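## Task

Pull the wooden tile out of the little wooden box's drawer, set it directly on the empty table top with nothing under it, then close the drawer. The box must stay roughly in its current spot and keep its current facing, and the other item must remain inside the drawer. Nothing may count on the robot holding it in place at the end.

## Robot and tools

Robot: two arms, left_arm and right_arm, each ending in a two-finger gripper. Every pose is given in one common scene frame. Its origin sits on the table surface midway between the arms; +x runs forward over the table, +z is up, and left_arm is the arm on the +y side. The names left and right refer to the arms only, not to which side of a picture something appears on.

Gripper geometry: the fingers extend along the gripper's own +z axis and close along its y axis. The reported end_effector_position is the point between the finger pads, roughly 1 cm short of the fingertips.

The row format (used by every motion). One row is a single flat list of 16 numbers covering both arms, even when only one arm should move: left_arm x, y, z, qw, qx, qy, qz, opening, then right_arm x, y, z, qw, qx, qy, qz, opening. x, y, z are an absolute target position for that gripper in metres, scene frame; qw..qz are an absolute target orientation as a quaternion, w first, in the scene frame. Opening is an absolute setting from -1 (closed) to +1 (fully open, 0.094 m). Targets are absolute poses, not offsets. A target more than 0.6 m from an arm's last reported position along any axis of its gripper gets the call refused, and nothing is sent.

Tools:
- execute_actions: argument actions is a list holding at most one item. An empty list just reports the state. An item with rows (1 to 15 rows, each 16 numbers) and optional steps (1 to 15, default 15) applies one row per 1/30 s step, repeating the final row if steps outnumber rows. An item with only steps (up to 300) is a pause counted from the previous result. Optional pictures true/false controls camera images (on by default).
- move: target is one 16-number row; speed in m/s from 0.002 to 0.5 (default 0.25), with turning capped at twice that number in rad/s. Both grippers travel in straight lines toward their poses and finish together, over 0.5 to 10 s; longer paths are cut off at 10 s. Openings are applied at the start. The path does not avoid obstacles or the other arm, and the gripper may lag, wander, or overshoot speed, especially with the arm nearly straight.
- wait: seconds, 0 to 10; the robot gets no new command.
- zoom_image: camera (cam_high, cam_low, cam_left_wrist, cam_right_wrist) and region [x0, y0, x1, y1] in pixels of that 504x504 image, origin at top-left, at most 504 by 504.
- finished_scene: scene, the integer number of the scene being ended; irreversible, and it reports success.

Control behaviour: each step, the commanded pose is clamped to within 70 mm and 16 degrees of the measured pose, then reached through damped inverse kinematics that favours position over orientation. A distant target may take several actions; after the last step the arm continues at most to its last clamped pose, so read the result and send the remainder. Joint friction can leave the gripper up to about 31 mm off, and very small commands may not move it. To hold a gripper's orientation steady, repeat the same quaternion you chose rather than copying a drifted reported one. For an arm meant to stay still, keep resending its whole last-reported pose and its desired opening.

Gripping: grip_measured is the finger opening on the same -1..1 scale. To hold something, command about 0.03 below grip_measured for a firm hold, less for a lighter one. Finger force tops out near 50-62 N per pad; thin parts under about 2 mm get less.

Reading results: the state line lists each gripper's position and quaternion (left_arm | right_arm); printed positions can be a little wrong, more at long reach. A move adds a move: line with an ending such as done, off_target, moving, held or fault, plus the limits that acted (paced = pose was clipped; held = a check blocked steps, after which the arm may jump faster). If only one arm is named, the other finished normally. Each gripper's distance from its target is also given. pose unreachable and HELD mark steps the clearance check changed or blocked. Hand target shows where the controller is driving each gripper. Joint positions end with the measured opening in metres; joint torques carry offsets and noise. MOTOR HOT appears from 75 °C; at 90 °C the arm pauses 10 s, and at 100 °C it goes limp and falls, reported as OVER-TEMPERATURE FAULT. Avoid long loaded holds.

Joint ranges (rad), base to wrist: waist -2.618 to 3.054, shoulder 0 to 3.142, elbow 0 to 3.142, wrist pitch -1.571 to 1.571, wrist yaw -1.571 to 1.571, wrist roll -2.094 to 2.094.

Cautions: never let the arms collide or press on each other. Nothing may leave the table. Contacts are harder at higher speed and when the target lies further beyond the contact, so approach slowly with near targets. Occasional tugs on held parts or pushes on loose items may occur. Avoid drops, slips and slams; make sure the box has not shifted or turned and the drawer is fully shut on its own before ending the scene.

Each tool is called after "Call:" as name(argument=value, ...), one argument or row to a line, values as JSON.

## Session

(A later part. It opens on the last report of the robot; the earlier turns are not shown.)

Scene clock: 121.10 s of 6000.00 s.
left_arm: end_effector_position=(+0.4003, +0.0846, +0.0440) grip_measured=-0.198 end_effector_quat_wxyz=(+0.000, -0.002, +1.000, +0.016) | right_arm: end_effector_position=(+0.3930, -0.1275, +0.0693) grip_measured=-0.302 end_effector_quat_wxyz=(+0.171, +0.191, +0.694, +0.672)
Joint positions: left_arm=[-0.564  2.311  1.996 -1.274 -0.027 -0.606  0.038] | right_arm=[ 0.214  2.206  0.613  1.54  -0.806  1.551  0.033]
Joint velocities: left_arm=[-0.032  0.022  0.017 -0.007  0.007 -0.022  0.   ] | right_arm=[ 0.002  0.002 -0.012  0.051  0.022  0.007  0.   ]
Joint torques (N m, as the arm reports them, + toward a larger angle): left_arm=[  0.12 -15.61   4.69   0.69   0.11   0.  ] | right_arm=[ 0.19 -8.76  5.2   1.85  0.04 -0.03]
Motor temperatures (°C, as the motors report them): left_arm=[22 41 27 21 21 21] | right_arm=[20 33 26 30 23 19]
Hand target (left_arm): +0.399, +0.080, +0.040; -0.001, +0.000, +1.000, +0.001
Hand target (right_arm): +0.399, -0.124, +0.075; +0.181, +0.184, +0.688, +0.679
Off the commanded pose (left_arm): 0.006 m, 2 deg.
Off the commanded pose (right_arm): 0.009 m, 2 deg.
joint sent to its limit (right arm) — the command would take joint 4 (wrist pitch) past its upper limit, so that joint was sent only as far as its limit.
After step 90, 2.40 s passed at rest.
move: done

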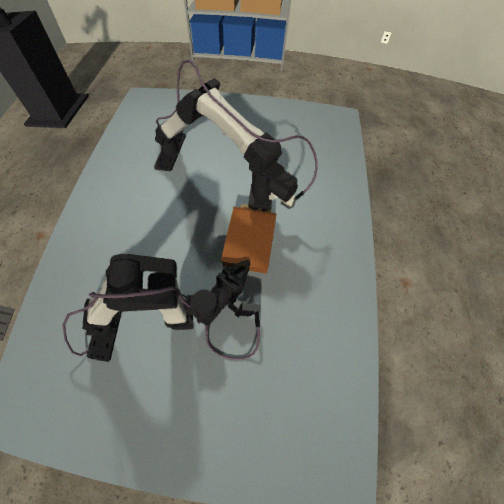

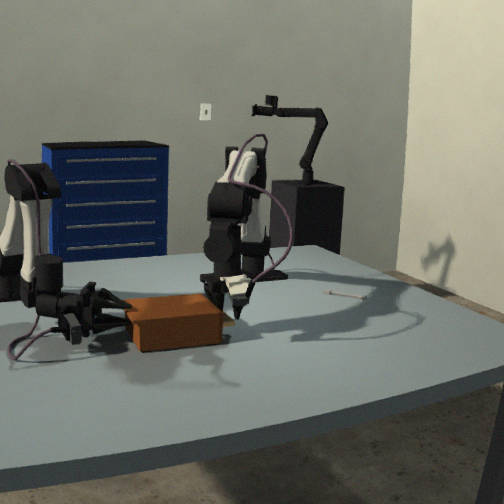

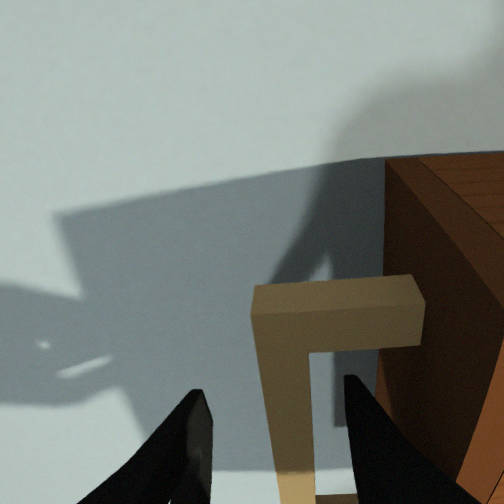

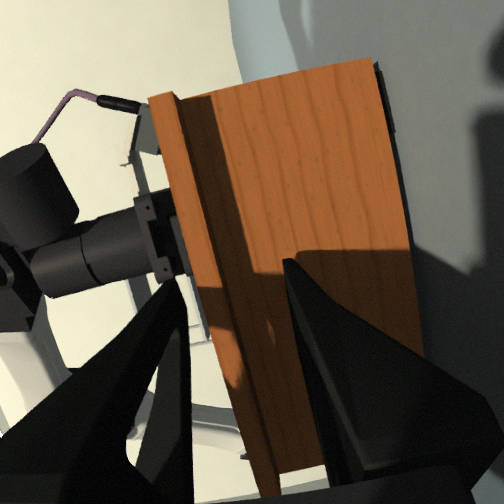

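Call:
move(
  target=[0.399,0.08,0.04,0,0,1,0,-0.2, 0.41,-0.108,0.082,0.183,0.183,0.683,0.683,-0.3],
  speed=0.03,
)

Call:
move(
  target=[0.399,0.08,0.035,0,0,1,0,-0.2, 0.40,-0.118,0.078,0.183,0.183,0.683,0.683,-1],
  speed=0.03,
)

Scene clock: 131.17 s of 6000.00 s.
left_arm: end_effector_position=(+0.4009, +0.0875, +0.0440) grip_measured=-0.198 end_effector_quat_wxyz=(+0.001, -0.002, +1.000, +0.021) | right_arm: end_effector_position=(+0.4096, -0.1231, +0.0725) grip_measured=-0.302 end_effector_quat_wxyz=(+0.188, +0.210, +0.688, +0.668)
Joint positions: left_arm=[-0.561  2.311  1.996 -1.278 -0.035 -0.605  0.038] | right_arm=[ 0.235  2.206  0.657  1.5   -0.733  1.561  0.033]
Joint velocities: left_arm=[ 0.007 -0.002 -0.022  0.007 -0.037  0.022 -0.   ] | right_arm=[-0.007  0.007  0.002  0.022  0.037 -0.007  0.   ]
Joint torques (N m, as the arm reports them, + toward a larger angle): left_arm=[ -0.12 -15.56   4.75   0.72   0.16  -0.04] | right_arm=[ 1.72 -9.05  6.25  1.88 -0.16  0.06]
Motor temperatures (°C, as the motors report them): left_arm=[22 43 27 21 21 21] | right_arm=[20 33 26 31 23 19]
Hand target (left_arm): +0.399, +0.080, +0.040; -0.001, +0.000, +1.000, +0.001
Hand target (right_arm): +0.409, -0.108, +0.082; +0.183, +0.183, +0.683, +0.683
Off the commanded pose (left_arm): 0.009 m, 2 deg.
Off the commanded pose (right_arm): 0.018 m, 4 deg.
After step 90, 5.83 s passed at rest.
move: off_target (right_arm)

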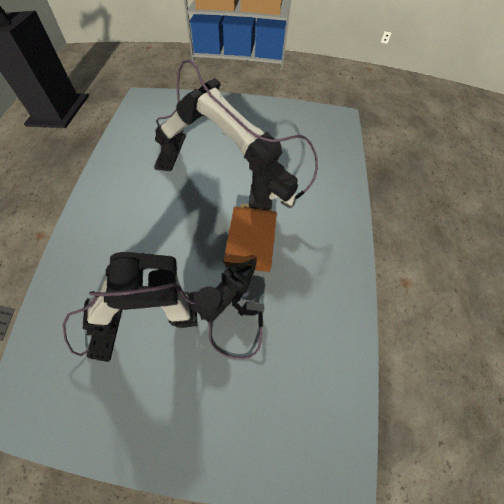

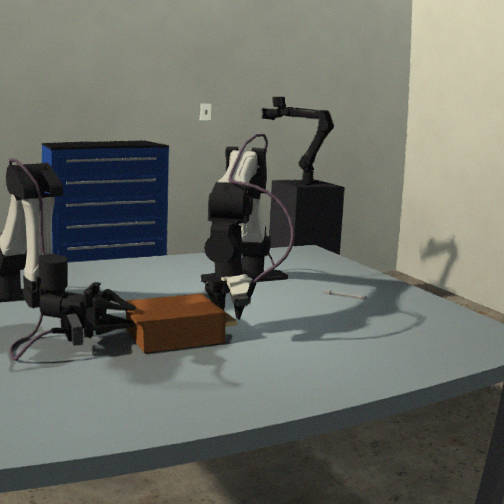

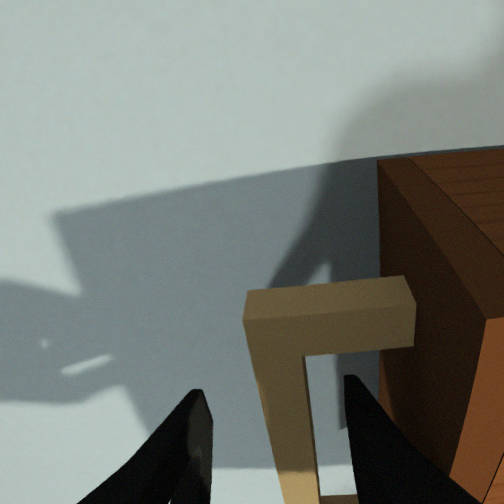

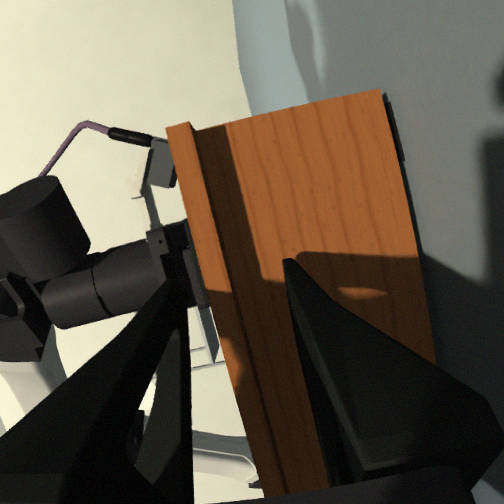

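Scene clock: 132.47 s of 6000.00 s.
left_arm: end_effector_position=(+0.3995, +0.0884, +0.0420) grip_measured=-0.199 end_effector_quat_wxyz=(+0.000, -0.002, +1.000, +0.020) | right_arm: end_effector_position=(+0.4102, -0.1237, +0.0771) grip_measured=-0.861 end_effector_quat_wxyz=(+0.203, +0.198, +0.685, +0.672)
Joint positions: left_arm=[-0.561  2.304  1.977 -1.266 -0.034 -0.604  0.038] | right_arm=[ 0.233  2.211  0.657  1.533 -0.73   1.545  0.007]
Joint velocities: left_arm=[ 0.007 -0.002 -0.007 -0.095 -0.007  0.007 -0.001] | right_arm=[ 0.007 -0.007  0.012  0.007 -0.007  0.022  0.   ]
Joint torques (N m, as the arm reports them, + toward a larger angle): left_arm=[ -0.16 -14.82   5.     0.78   0.15  -0.02] | right_arm=[ 0.07 -9.57  2.73  1.9  -0.39  0.19]
Motor temperatures (°C, as the motors report them): left_arm=[22 43 27 21 21 21] | right_arm=[20 33 26 31 23 19]
Hand target (left_arm): +0.399, +0.080, +0.035; -0.001, +0.000, +1.000, +0.001
Hand target (right_arm): +0.400, -0.118, +0.078; +0.183, +0.183, +0.685, +0.681
Off the commanded pose (left_arm): 0.011 m, 2 deg.
Off the commanded pose (right_arm): 0.012 m, 3 deg.
joint sent to its limit (right arm) — the command would take joint 4 (wrist pitch) past its upper limit, so that joint was sent only as far as its limit.
move: off_target (left_arm, right_arm)

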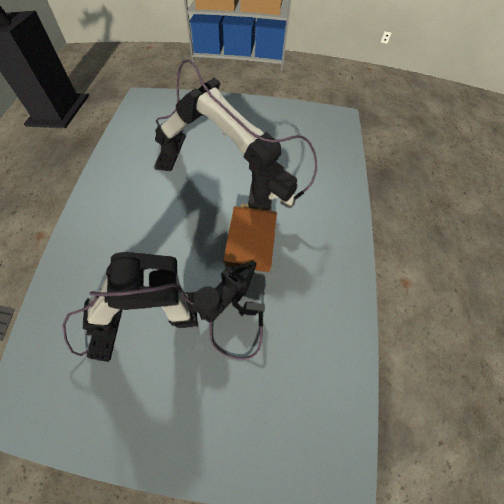

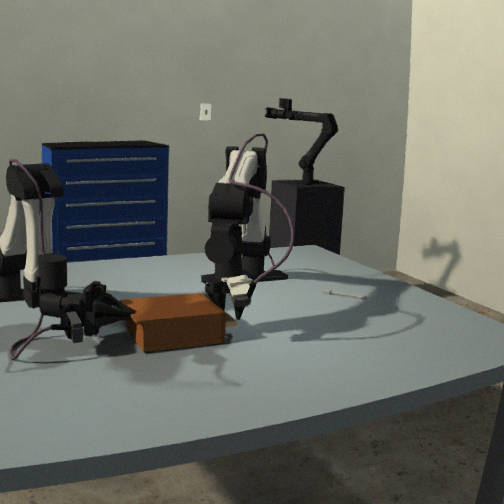

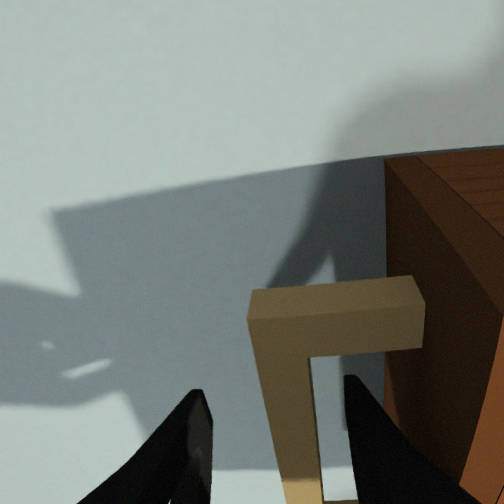

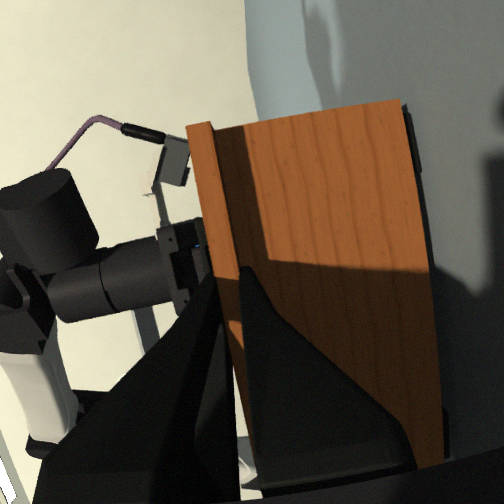

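Call:
move(
  target=[0.39,0.17,0.035,0,0,1,0,-0.2, 0.40,-0.135,0.077,0.183,0.183,0.683,0.683,-1],
  speed=0.03,
)

Scene clock: 139.57 s of 6000.00 s.
left_arm: end_effector_position=(+0.3844, +0.1318, +0.0406) grip_measured=-0.199 end_effector_quat_wxyz=(-0.009, +0.016, +0.998, -0.056) | right_arm: end_effector_position=(+0.4030, -0.1239, +0.0765) grip_measured=-0.861 end_effector_quat_wxyz=(+0.181, +0.179, +0.690, +0.677)
Joint positions: left_arm=[-0.433  2.097  1.631 -1.072  0.109 -0.441  0.038] | right_arm=[ 0.216  2.211  0.657  1.529 -0.807  1.545  0.007]
Joint velocities: left_arm=[ 0.002 -0.002 -0.012 -0.037 -0.007 -0.037 -0.001] | right_arm=[-0.007 -0.002  0.002  0.11  -0.081  0.007 -0.001]
Joint torques (N m, as the arm reports them, + toward a larger angle): left_arm=[  3.11 -13.71   4.8    0.29  -0.87   0.05] | right_arm=[ -2.42 -10.05   1.26   1.93  -0.15   0.09]
Motor temperatures (°C, as the motors report them): left_arm=[22 44 27 21 21 21] | right_arm=[20 33 26 32 23 19]
Hand target (left_arm): +0.389, +0.168, +0.036; -0.003, +0.001, +1.000, -0.003
Hand target (right_arm): +0.400, -0.135, +0.077; +0.181, +0.183, +0.687, +0.679
Off the commanded pose (left_arm): 0.039 m, 7 deg.
Off the commanded pose (right_arm): 0.011 m, 1 deg.
joint sent to its limit (right arm) — the command would take joint 4 (wrist pitch) past its upper limit, so that joint was sent only as far as its limit.
After step 90, 1.07 s passed at rest.
move: off_target (left_arm, right_arm)

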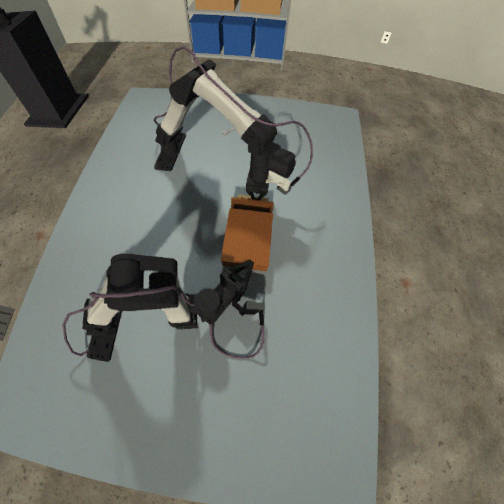

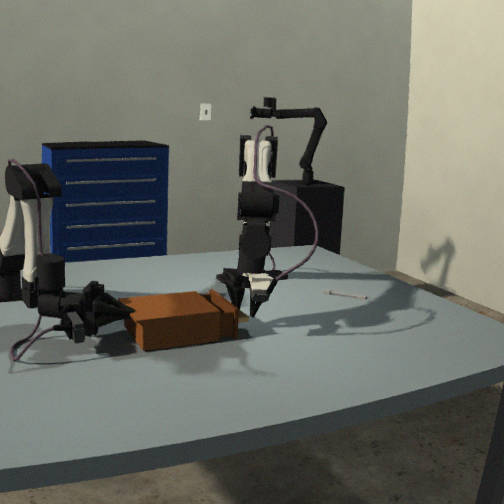

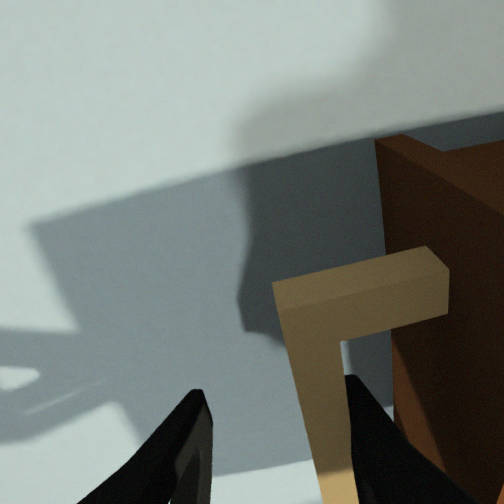

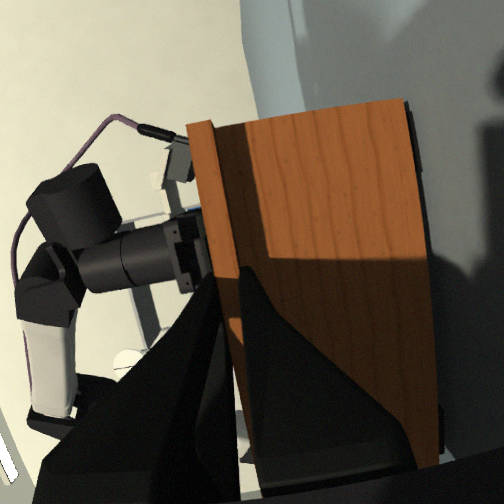

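Call:
move(
  target=[0.40,0.25,0.033,0,0,1,0,-0.2, 0.40,-0.135,0.077,0.2,0.2,0.68,0.68,-1],
  speed=0.03,
)

Scene clock: 148.90 s of 6000.00 s.
left_arm: end_effector_position=(+0.3957, +0.2077, +0.0375) grip_measured=-0.199 end_effector_quat_wxyz=(-0.012, +0.017, +0.998, -0.065) | right_arm: end_effector_position=(+0.4031, -0.1253, +0.0755) grip_measured=-0.861 end_effector_quat_wxyz=(+0.193, +0.189, +0.688, +0.674)
Joint positions: left_arm=[-0.234  2.041  1.531 -1.052  0.132 -0.239  0.038] | right_arm=[ 0.223  2.211  0.641  1.546 -0.768  1.543  0.007]
Joint velocities: left_arm=[ 0.007 -0.012 -0.007  0.022 -0.007 -0.066 -0.   ] | right_arm=[ 0.002  0.002 -0.007  0.007  0.007 -0.037 -0.   ]
Joint torques (N m, as the arm reports them, + toward a larger angle): left_arm=[  3.48 -13.32   4.98   0.42  -1.02   0.05] | right_arm=[ -1.82 -11.11   0.58   1.77   0.09   0.03]
Motor temperatures (°C, as the motors report them): left_arm=[23 44 27 21 21 21] | right_arm=[20 34 25 33 23 19]
Hand target (left_arm): +0.399, +0.246, +0.034; -0.002, -0.000, +1.000, -0.005
Hand target (right_arm): +0.400, -0.135, +0.077; +0.196, +0.200, +0.685, +0.672
Off the commanded pose (left_arm): 0.043 m, 8 deg.
Off the commanded pose (right_arm): 0.010 m, 2 deg.
joint sent to its limit (right arm) — the command would take joint 4 (wrist pitch) past its upper limit, so that joint was sent only as far as its limit.
After step 90, 2.10 s passed at rest.
move: off_target (left_arm)

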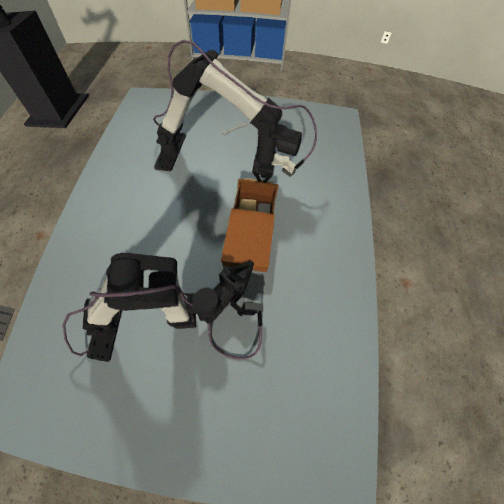

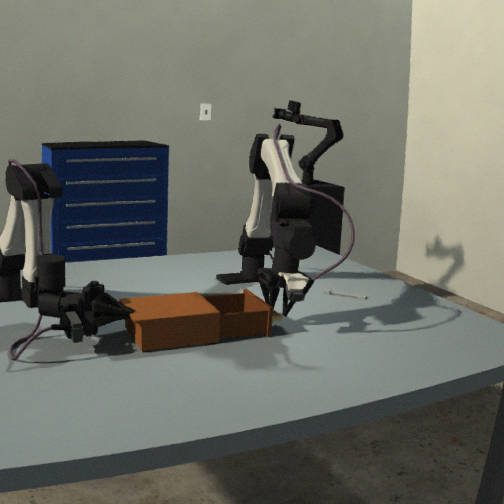

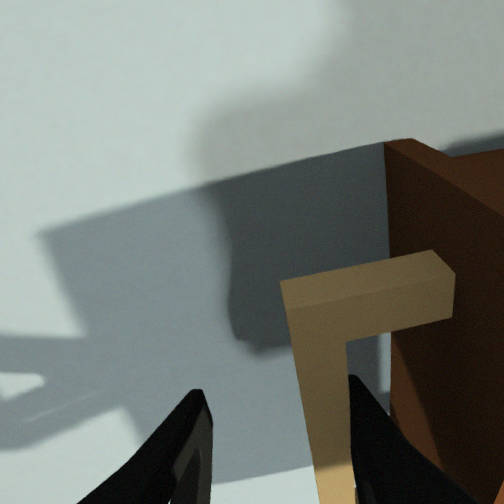

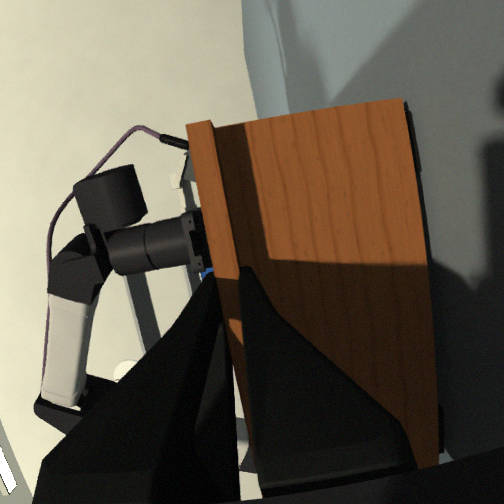

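Call:
move(
  target=[0.395,0.2,0.13,0,0,1,0,-0.2, 0.403,-0.128,0.076,0.193,0.189,0.688,0.674,-1],
  speed=0.08,
)

Call:
move(
  target=[0.37,0.12,0.14,0,0,1,0,0.2, 0.403,-0.128,0.076,0.193,0.189,0.688,0.674,-1],
  speed=0.1,
)

Scene clock: 157.30 s of 6000.00 s.
left_arm: end_effector_position=(+0.3944, +0.2042, +0.1271) grip_measured=-0.199 end_effector_quat_wxyz=(-0.001, -0.001, +1.000, -0.002) | right_arm: end_effector_position=(+0.4038, -0.1255, +0.0755) grip_measured=-0.861 end_effector_quat_wxyz=(+0.198, +0.187, +0.688, +0.672)
Joint positions: left_arm=[-0.3    2.02   1.866 -1.418  0.005 -0.341  0.038] | right_arm=[ 0.224  2.211  0.641  1.546 -0.762  1.534  0.007]
Joint velocities: left_arm=[-0.002 -0.007  0.012 -0.007 -0.051  0.022  0.   ] | right_arm=[-0.007 -0.007 -0.007  0.037 -0.051 -0.007 -0.001]
Joint torques (N m, as the arm reports them, + toward a larger angle): left_arm=[ -0.72 -11.33   9.52   0.26  -0.13  -0.16] | right_arm=[ -1.05 -10.14   3.05   1.67  -0.11   0.03]
Motor temperatures (°C, as the motors report them): left_arm=[23 44 27 21 21 21] | right_arm=[20 34 25 33 23 19]
Hand target (left_arm): +0.396, +0.200, +0.130; +0.001, -0.000, +1.000, +0.001
Hand target (right_arm): +0.403, -0.128, +0.076; +0.193, +0.189, +0.688, +0.674
Off the commanded pose (left_arm): 0.005 m, 0 deg.
Off the commanded pose (right_arm): 0.003 m, 1 deg.
After step 90, 3.67 s passed at rest.
move: done

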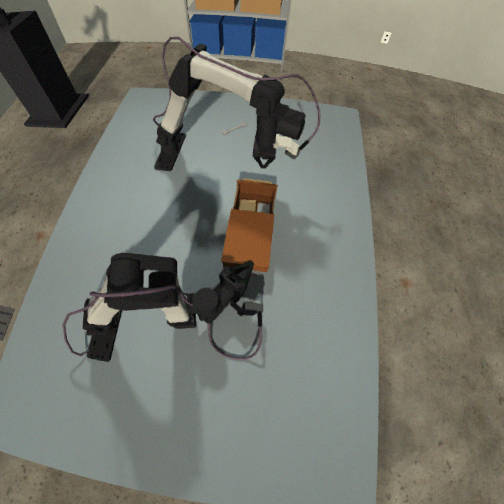

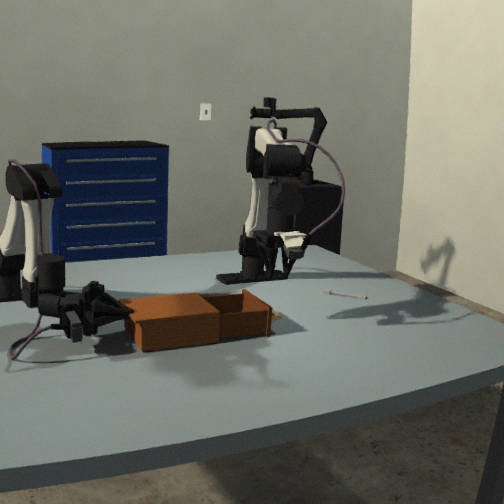

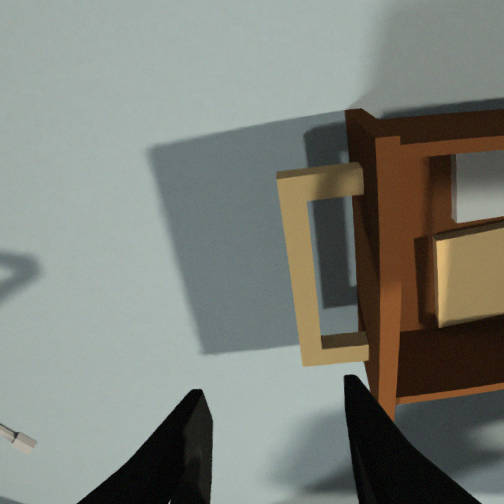

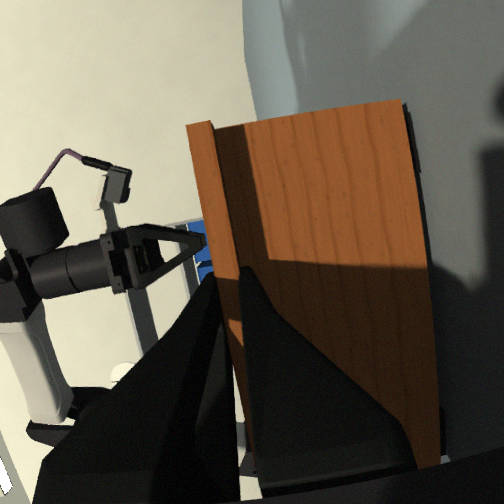

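Scene clock: 158.63 s of 6000.00 s.
left_arm: end_effector_position=(+0.3684, +0.1238, +0.1406) grip_measured=+0.198 end_effector_quat_wxyz=(+0.001, +0.003, +1.000, -0.002) | right_arm: end_effector_position=(+0.4038, -0.1254, +0.0756) grip_measured=-0.861 end_effector_quat_wxyz=(+0.199, +0.185, +0.689, +0.672)
Joint positions: left_arm=[-0.516  2.075  2.002 -1.494  0.002 -0.548  0.056] | right_arm=[ 0.224  2.211  0.641  1.547 -0.762  1.529  0.007]
Joint velocities: left_arm=[-0.022 -0.007 -0.002 -0.051 -0.037 -0.007  0.   ] | right_arm=[-0.002 -0.002 -0.012 -0.051 -0.007 -0.007 -0.   ]
Joint torques (N m, as the arm reports them, + toward a larger angle): left_arm=[ -0.31 -11.17   9.57   0.28  -0.16  -0.16] | right_arm=[ -0.98 -10.1    3.1    1.66  -0.11   0.14]
Motor temperatures (°C, as the motors report them): left_arm=[23 44 27 21 21 21] | right_arm=[20 35 25 33 23 19]
Hand target (left_arm): +0.370, +0.122, +0.140; +0.000, +0.000, +1.000, +0.003
Hand target (right_arm): +0.403, -0.128, +0.076; +0.193, +0.189, +0.688, +0.674
Off the commanded pose (left_arm): 0.004 m, 0 deg.
Off the commanded pose (right_arm): 0.003 m, 1 deg.
move: done

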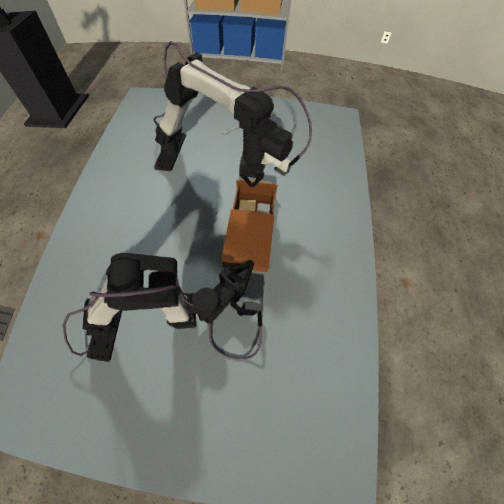

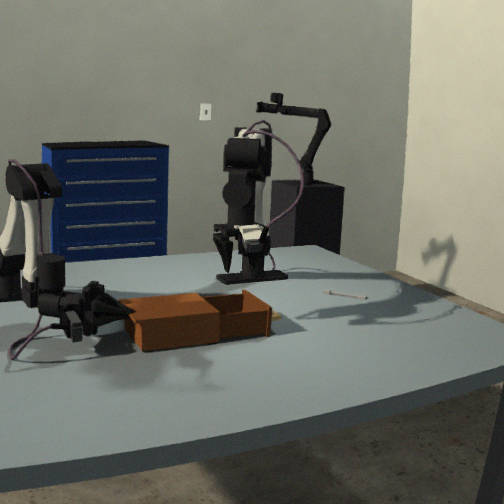

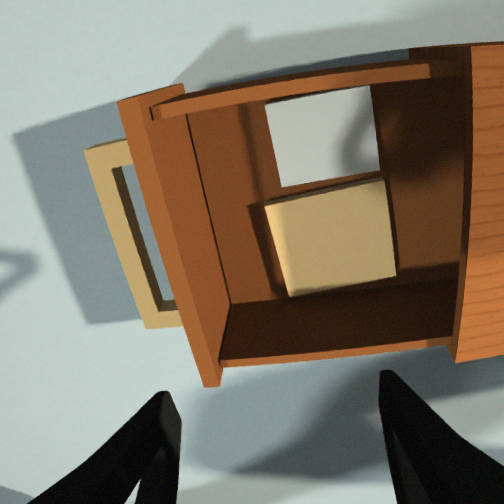

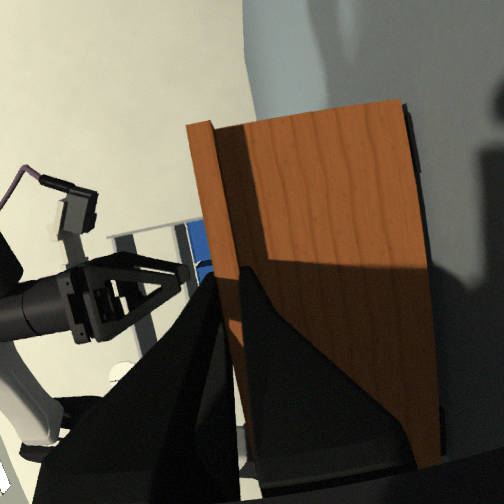

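Call:
move(
  target=[0.365,0.087,0.085,0,0,1,0,0.5, 0.403,-0.128,0.076,0.193,0.189,0.688,0.674,-1],
  speed=0.06,
)

Scene clock: 165.60 s of 6000.00 s.
left_arm: end_effector_position=(+0.3692, +0.0891, +0.0973) grip_measured=+0.498 end_effector_quat_wxyz=(+0.009, -0.000, +1.000, -0.008) | right_arm: end_effector_position=(+0.4037, -0.1254, +0.0757) grip_measured=-0.861 end_effector_quat_wxyz=(+0.200, +0.184, +0.689, +0.672)
Joint positions: left_arm=[-0.585  2.125  1.905 -1.326  0.002 -0.625  0.07 ] | right_arm=[ 0.224  2.211  0.641  1.547 -0.763  1.526  0.007]
Joint velocities: left_arm=[-0.022 -0.017  0.007 -0.007 -0.007 -0.007  0.001] | right_arm=[-0.002  0.017 -0.002 -0.007 -0.081 -0.066  0.001]
Joint torques (N m, as the arm reports them, + toward a larger angle): left_arm=[ -0.63 -12.02   5.33   0.56  -0.14  -0.14] | right_arm=[-1.12 -9.92  3.08  1.69 -0.09  0.15]
Motor temperatures (°C, as the motors report them): left_arm=[23 43 27 21 21 21] | right_arm=[20 35 25 34 23 19]
Hand target (left_arm): +0.364, +0.088, +0.085; +0.000, -0.000, +1.000, +0.001
Hand target (right_arm): +0.403, -0.128, +0.076; +0.193, +0.189, +0.688, +0.674
Off the commanded pose (left_arm): 0.013 m, 1 deg.
Off the commanded pose (right_arm): 0.003 m, 1 deg.
After step 90, 2.43 s passed at rest.
move: off_target (left_arm)

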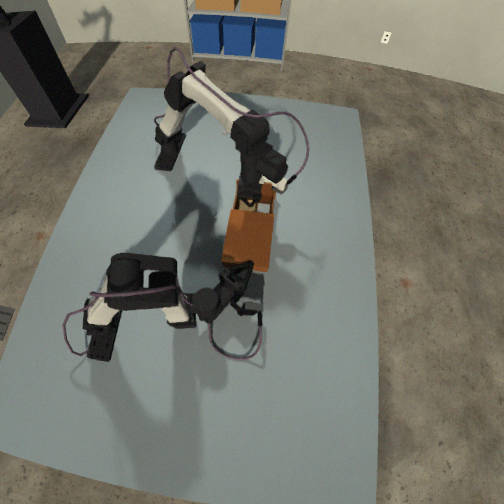

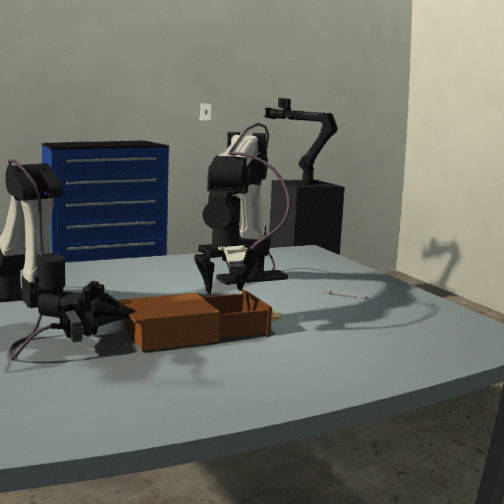

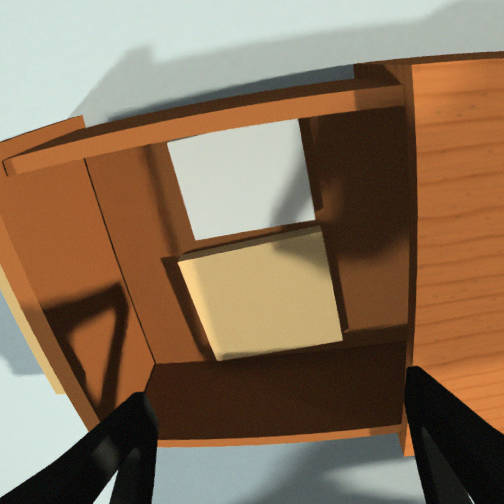

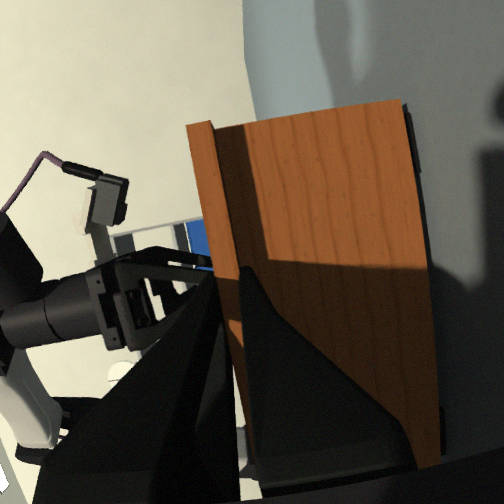

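Too far; shift +y about 1 cm.

Call:
move(
  target=[0.37,0.106,0.098,0,0,1,0,0.4, 0.403,-0.128,0.076,0.193,0.189,0.688,0.674,-1],
  speed=0.04,
)

Call:
move(
  target=[0.37,0.104,0.04,0,0,1,0,0.4, 0.403,-0.128,0.076,0.193,0.189,0.688,0.674,-1],
  speed=0.04,
)

Scene clock: 173.80 s of 6000.00 s.
left_arm: end_effector_position=(+0.3730, +0.0985, +0.0973) grip_measured=+0.402 end_effector_quat_wxyz=(+0.006, -0.001, +1.000, -0.005) | right_arm: end_effector_position=(+0.4037, -0.1254, +0.0757) grip_measured=-0.861 end_effector_quat_wxyz=(+0.201, +0.184, +0.689, +0.672)
Joint positions: left_arm=[-0.562  2.125  1.905 -1.336  0.002 -0.601  0.066] | right_arm=[ 0.224  2.211  0.641  1.547 -0.763  1.525  0.007]
Joint velocities: left_arm=[ 0.002 -0.012  0.007  0.007 -0.066 -0.051  0.   ] | right_arm=[-0.012  0.002  0.007 -0.022 -0.066  0.081  0.   ]
Joint torques (N m, as the arm reports them, + toward a larger angle): left_arm=[  0.8  -14.3    6.13   0.27  -0.11   0.05] | right_arm=[ -0.92 -10.08   2.96   1.65  -0.1    0.11]
Motor temperatures (°C, as the motors report them): left_arm=[23 42 27 21 21 21] | right_arm=[20 35 25 34 23 19]
Hand target (left_arm): +0.370, +0.106, +0.098; -0.000, -0.000, +1.000, -0.000
Hand target (right_arm): +0.403, -0.128, +0.076; +0.193, +0.189, +0.688, +0.674
Off the commanded pose (left_arm): 0.008 m, 1 deg.
Off the commanded pose (right_arm): 0.003 m, 1 deg.
After step 90, 4.43 s passed at rest.
move: done

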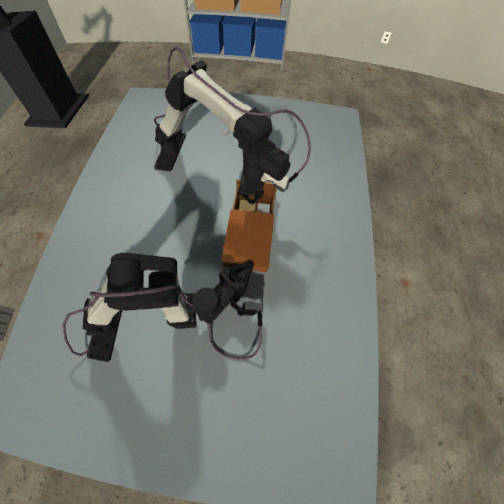

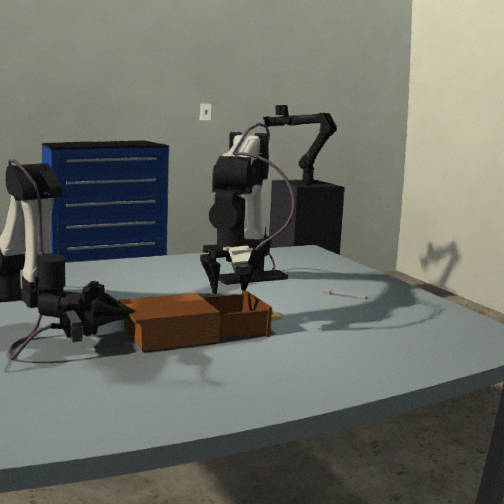

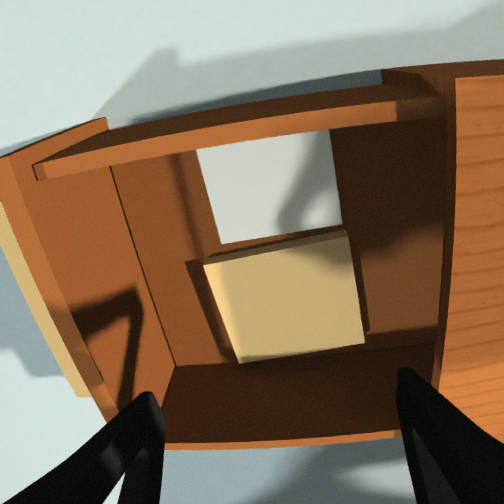

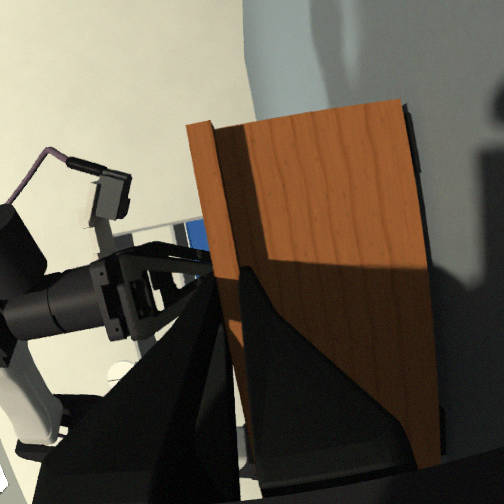

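Scene clock: 175.67 s of 6000.00 s.
left_arm: end_effector_position=(+0.3721, +0.0991, +0.0514) grip_measured=+0.402 end_effector_quat_wxyz=(+0.009, -0.001, +1.000, -0.008) | right_arm: end_effector_position=(+0.4037, -0.1254, +0.0757) grip_measured=-0.861 end_effector_quat_wxyz=(+0.201, +0.183, +0.689, +0.672)
Joint positions: left_arm=[-0.562  2.125  1.722 -1.144  0.002 -0.601  0.066] | right_arm=[ 0.224  2.211  0.641  1.547 -0.763  1.524  0.007]
Joint velocities: left_arm=[-0.002  0.017 -0.012 -0.051 -0.037 -0.066  0.001] | right_arm=[ 0.007 -0.007 -0.002 -0.11  -0.095  0.051 -0.   ]
Joint torques (N m, as the arm reports them, + toward a larger angle): left_arm=[  0.53 -12.21   5.24   0.54  -0.11   0.01] | right_arm=[ -1.07 -10.05   2.97   1.67  -0.07   0.13]
Motor temperatures (°C, as the motors report them): left_arm=[23 42 27 21 21 21] | right_arm=[20 35 25 34 23 19]
Hand target (left_arm): +0.369, +0.104, +0.040; -0.000, -0.000, +1.000, -0.000
Hand target (right_arm): +0.403, -0.128, +0.076; +0.193, +0.189, +0.688, +0.674
Off the commanded pose (left_arm): 0.013 m, 1 deg.
Off the commanded pose (right_arm): 0.003 m, 1 deg.
move: off_target (left_arm)

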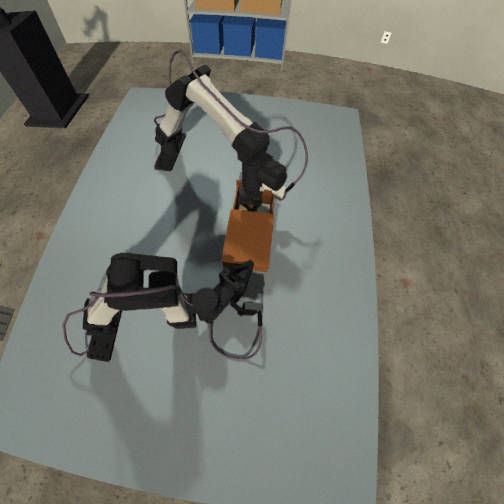

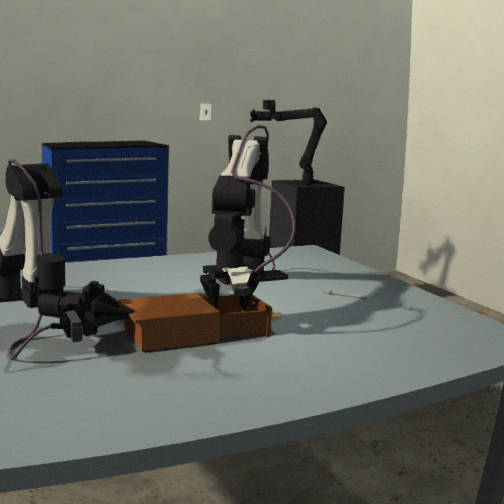

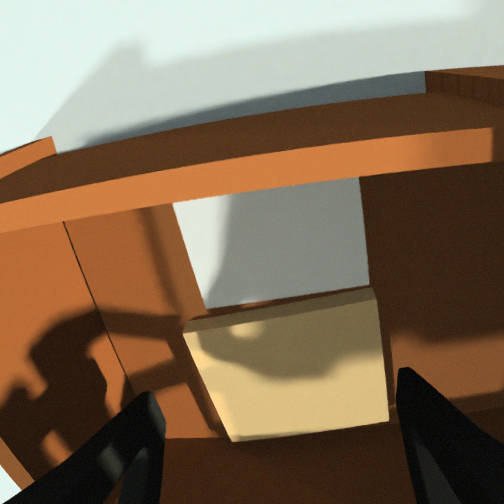

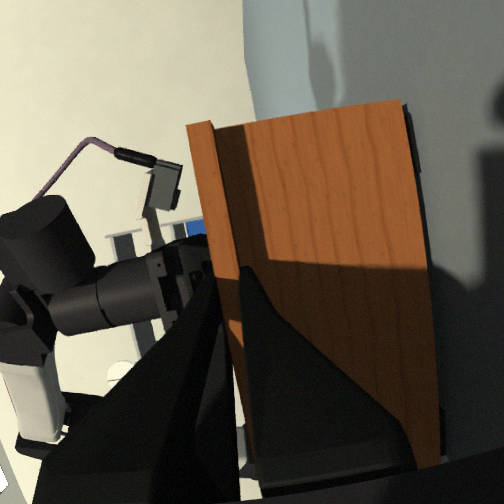

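Call:
move(
  target=[0.368,0.092,0.012,0,0,1,0,0.5, 0.403,-0.128,0.076,0.193,0.189,0.688,0.674,-1],
  speed=0.03,
)

Scene clock: 182.37 s of 6000.00 s.
left_arm: end_effector_position=(+0.3752, +0.0987, +0.0287) grip_measured=+0.498 end_effector_quat_wxyz=(+0.009, -0.004, +1.000, -0.003) | right_arm: end_effector_position=(+0.4037, -0.1254, +0.0757) grip_measured=-0.861 end_effector_quat_wxyz=(+0.201, +0.183, +0.689, +0.672)
Joint positions: left_arm=[-0.562  2.16   1.685 -1.078 -0.006 -0.608  0.07 ] | right_arm=[ 0.224  2.211  0.641  1.547 -0.763  1.523  0.007]
Joint velocities: left_arm=[-0.002 -0.002 -0.002 -0.022 -0.066 -0.081 -0.   ] | right_arm=[-0.002 -0.007 -0.037 -0.037  0.051  0.051 -0.001]
Joint torques (N m, as the arm reports them, + toward a larger angle): left_arm=[ -1.37 -11.4    4.95   0.72  -0.05  -0.2 ] | right_arm=[ -1.   -10.03   2.99   1.69  -0.09   0.18]
Motor temperatures (°C, as the motors report them): left_arm=[22 42 27 21 21 21] | right_arm=[20 35 25 34 23 19]
Hand target (left_arm): +0.367, +0.093, +0.013; -0.000, -0.000, +1.000, +0.001
Hand target (right_arm): +0.403, -0.128, +0.076; +0.193, +0.189, +0.688, +0.674
Off the commanded pose (left_arm): 0.019 m, 1 deg.
Off the commanded pose (right_arm): 0.003 m, 1 deg.
After step 90, 2.10 s passed at rest.
move: off_target (left_arm)

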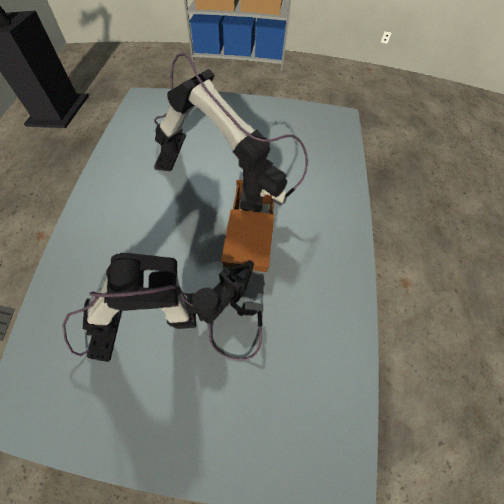

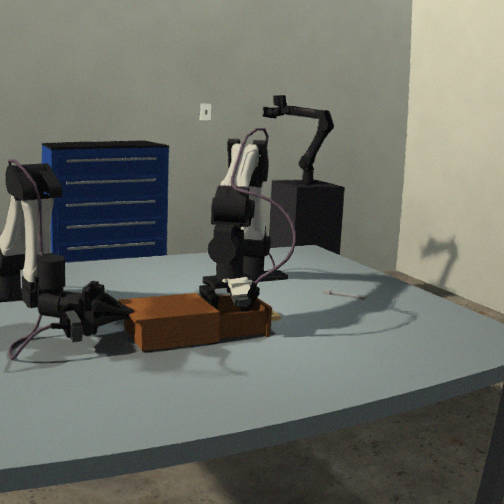

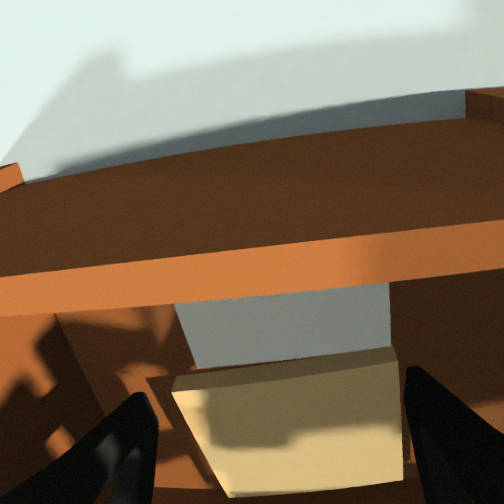

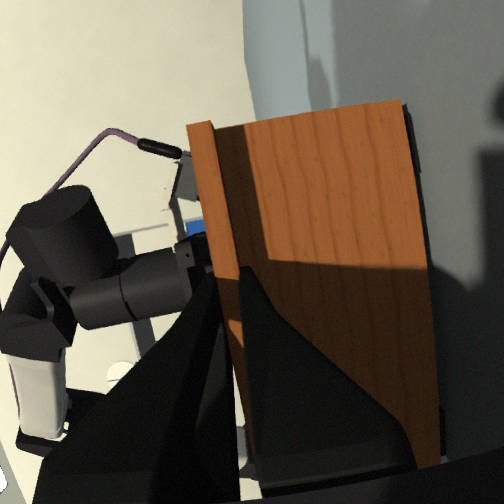

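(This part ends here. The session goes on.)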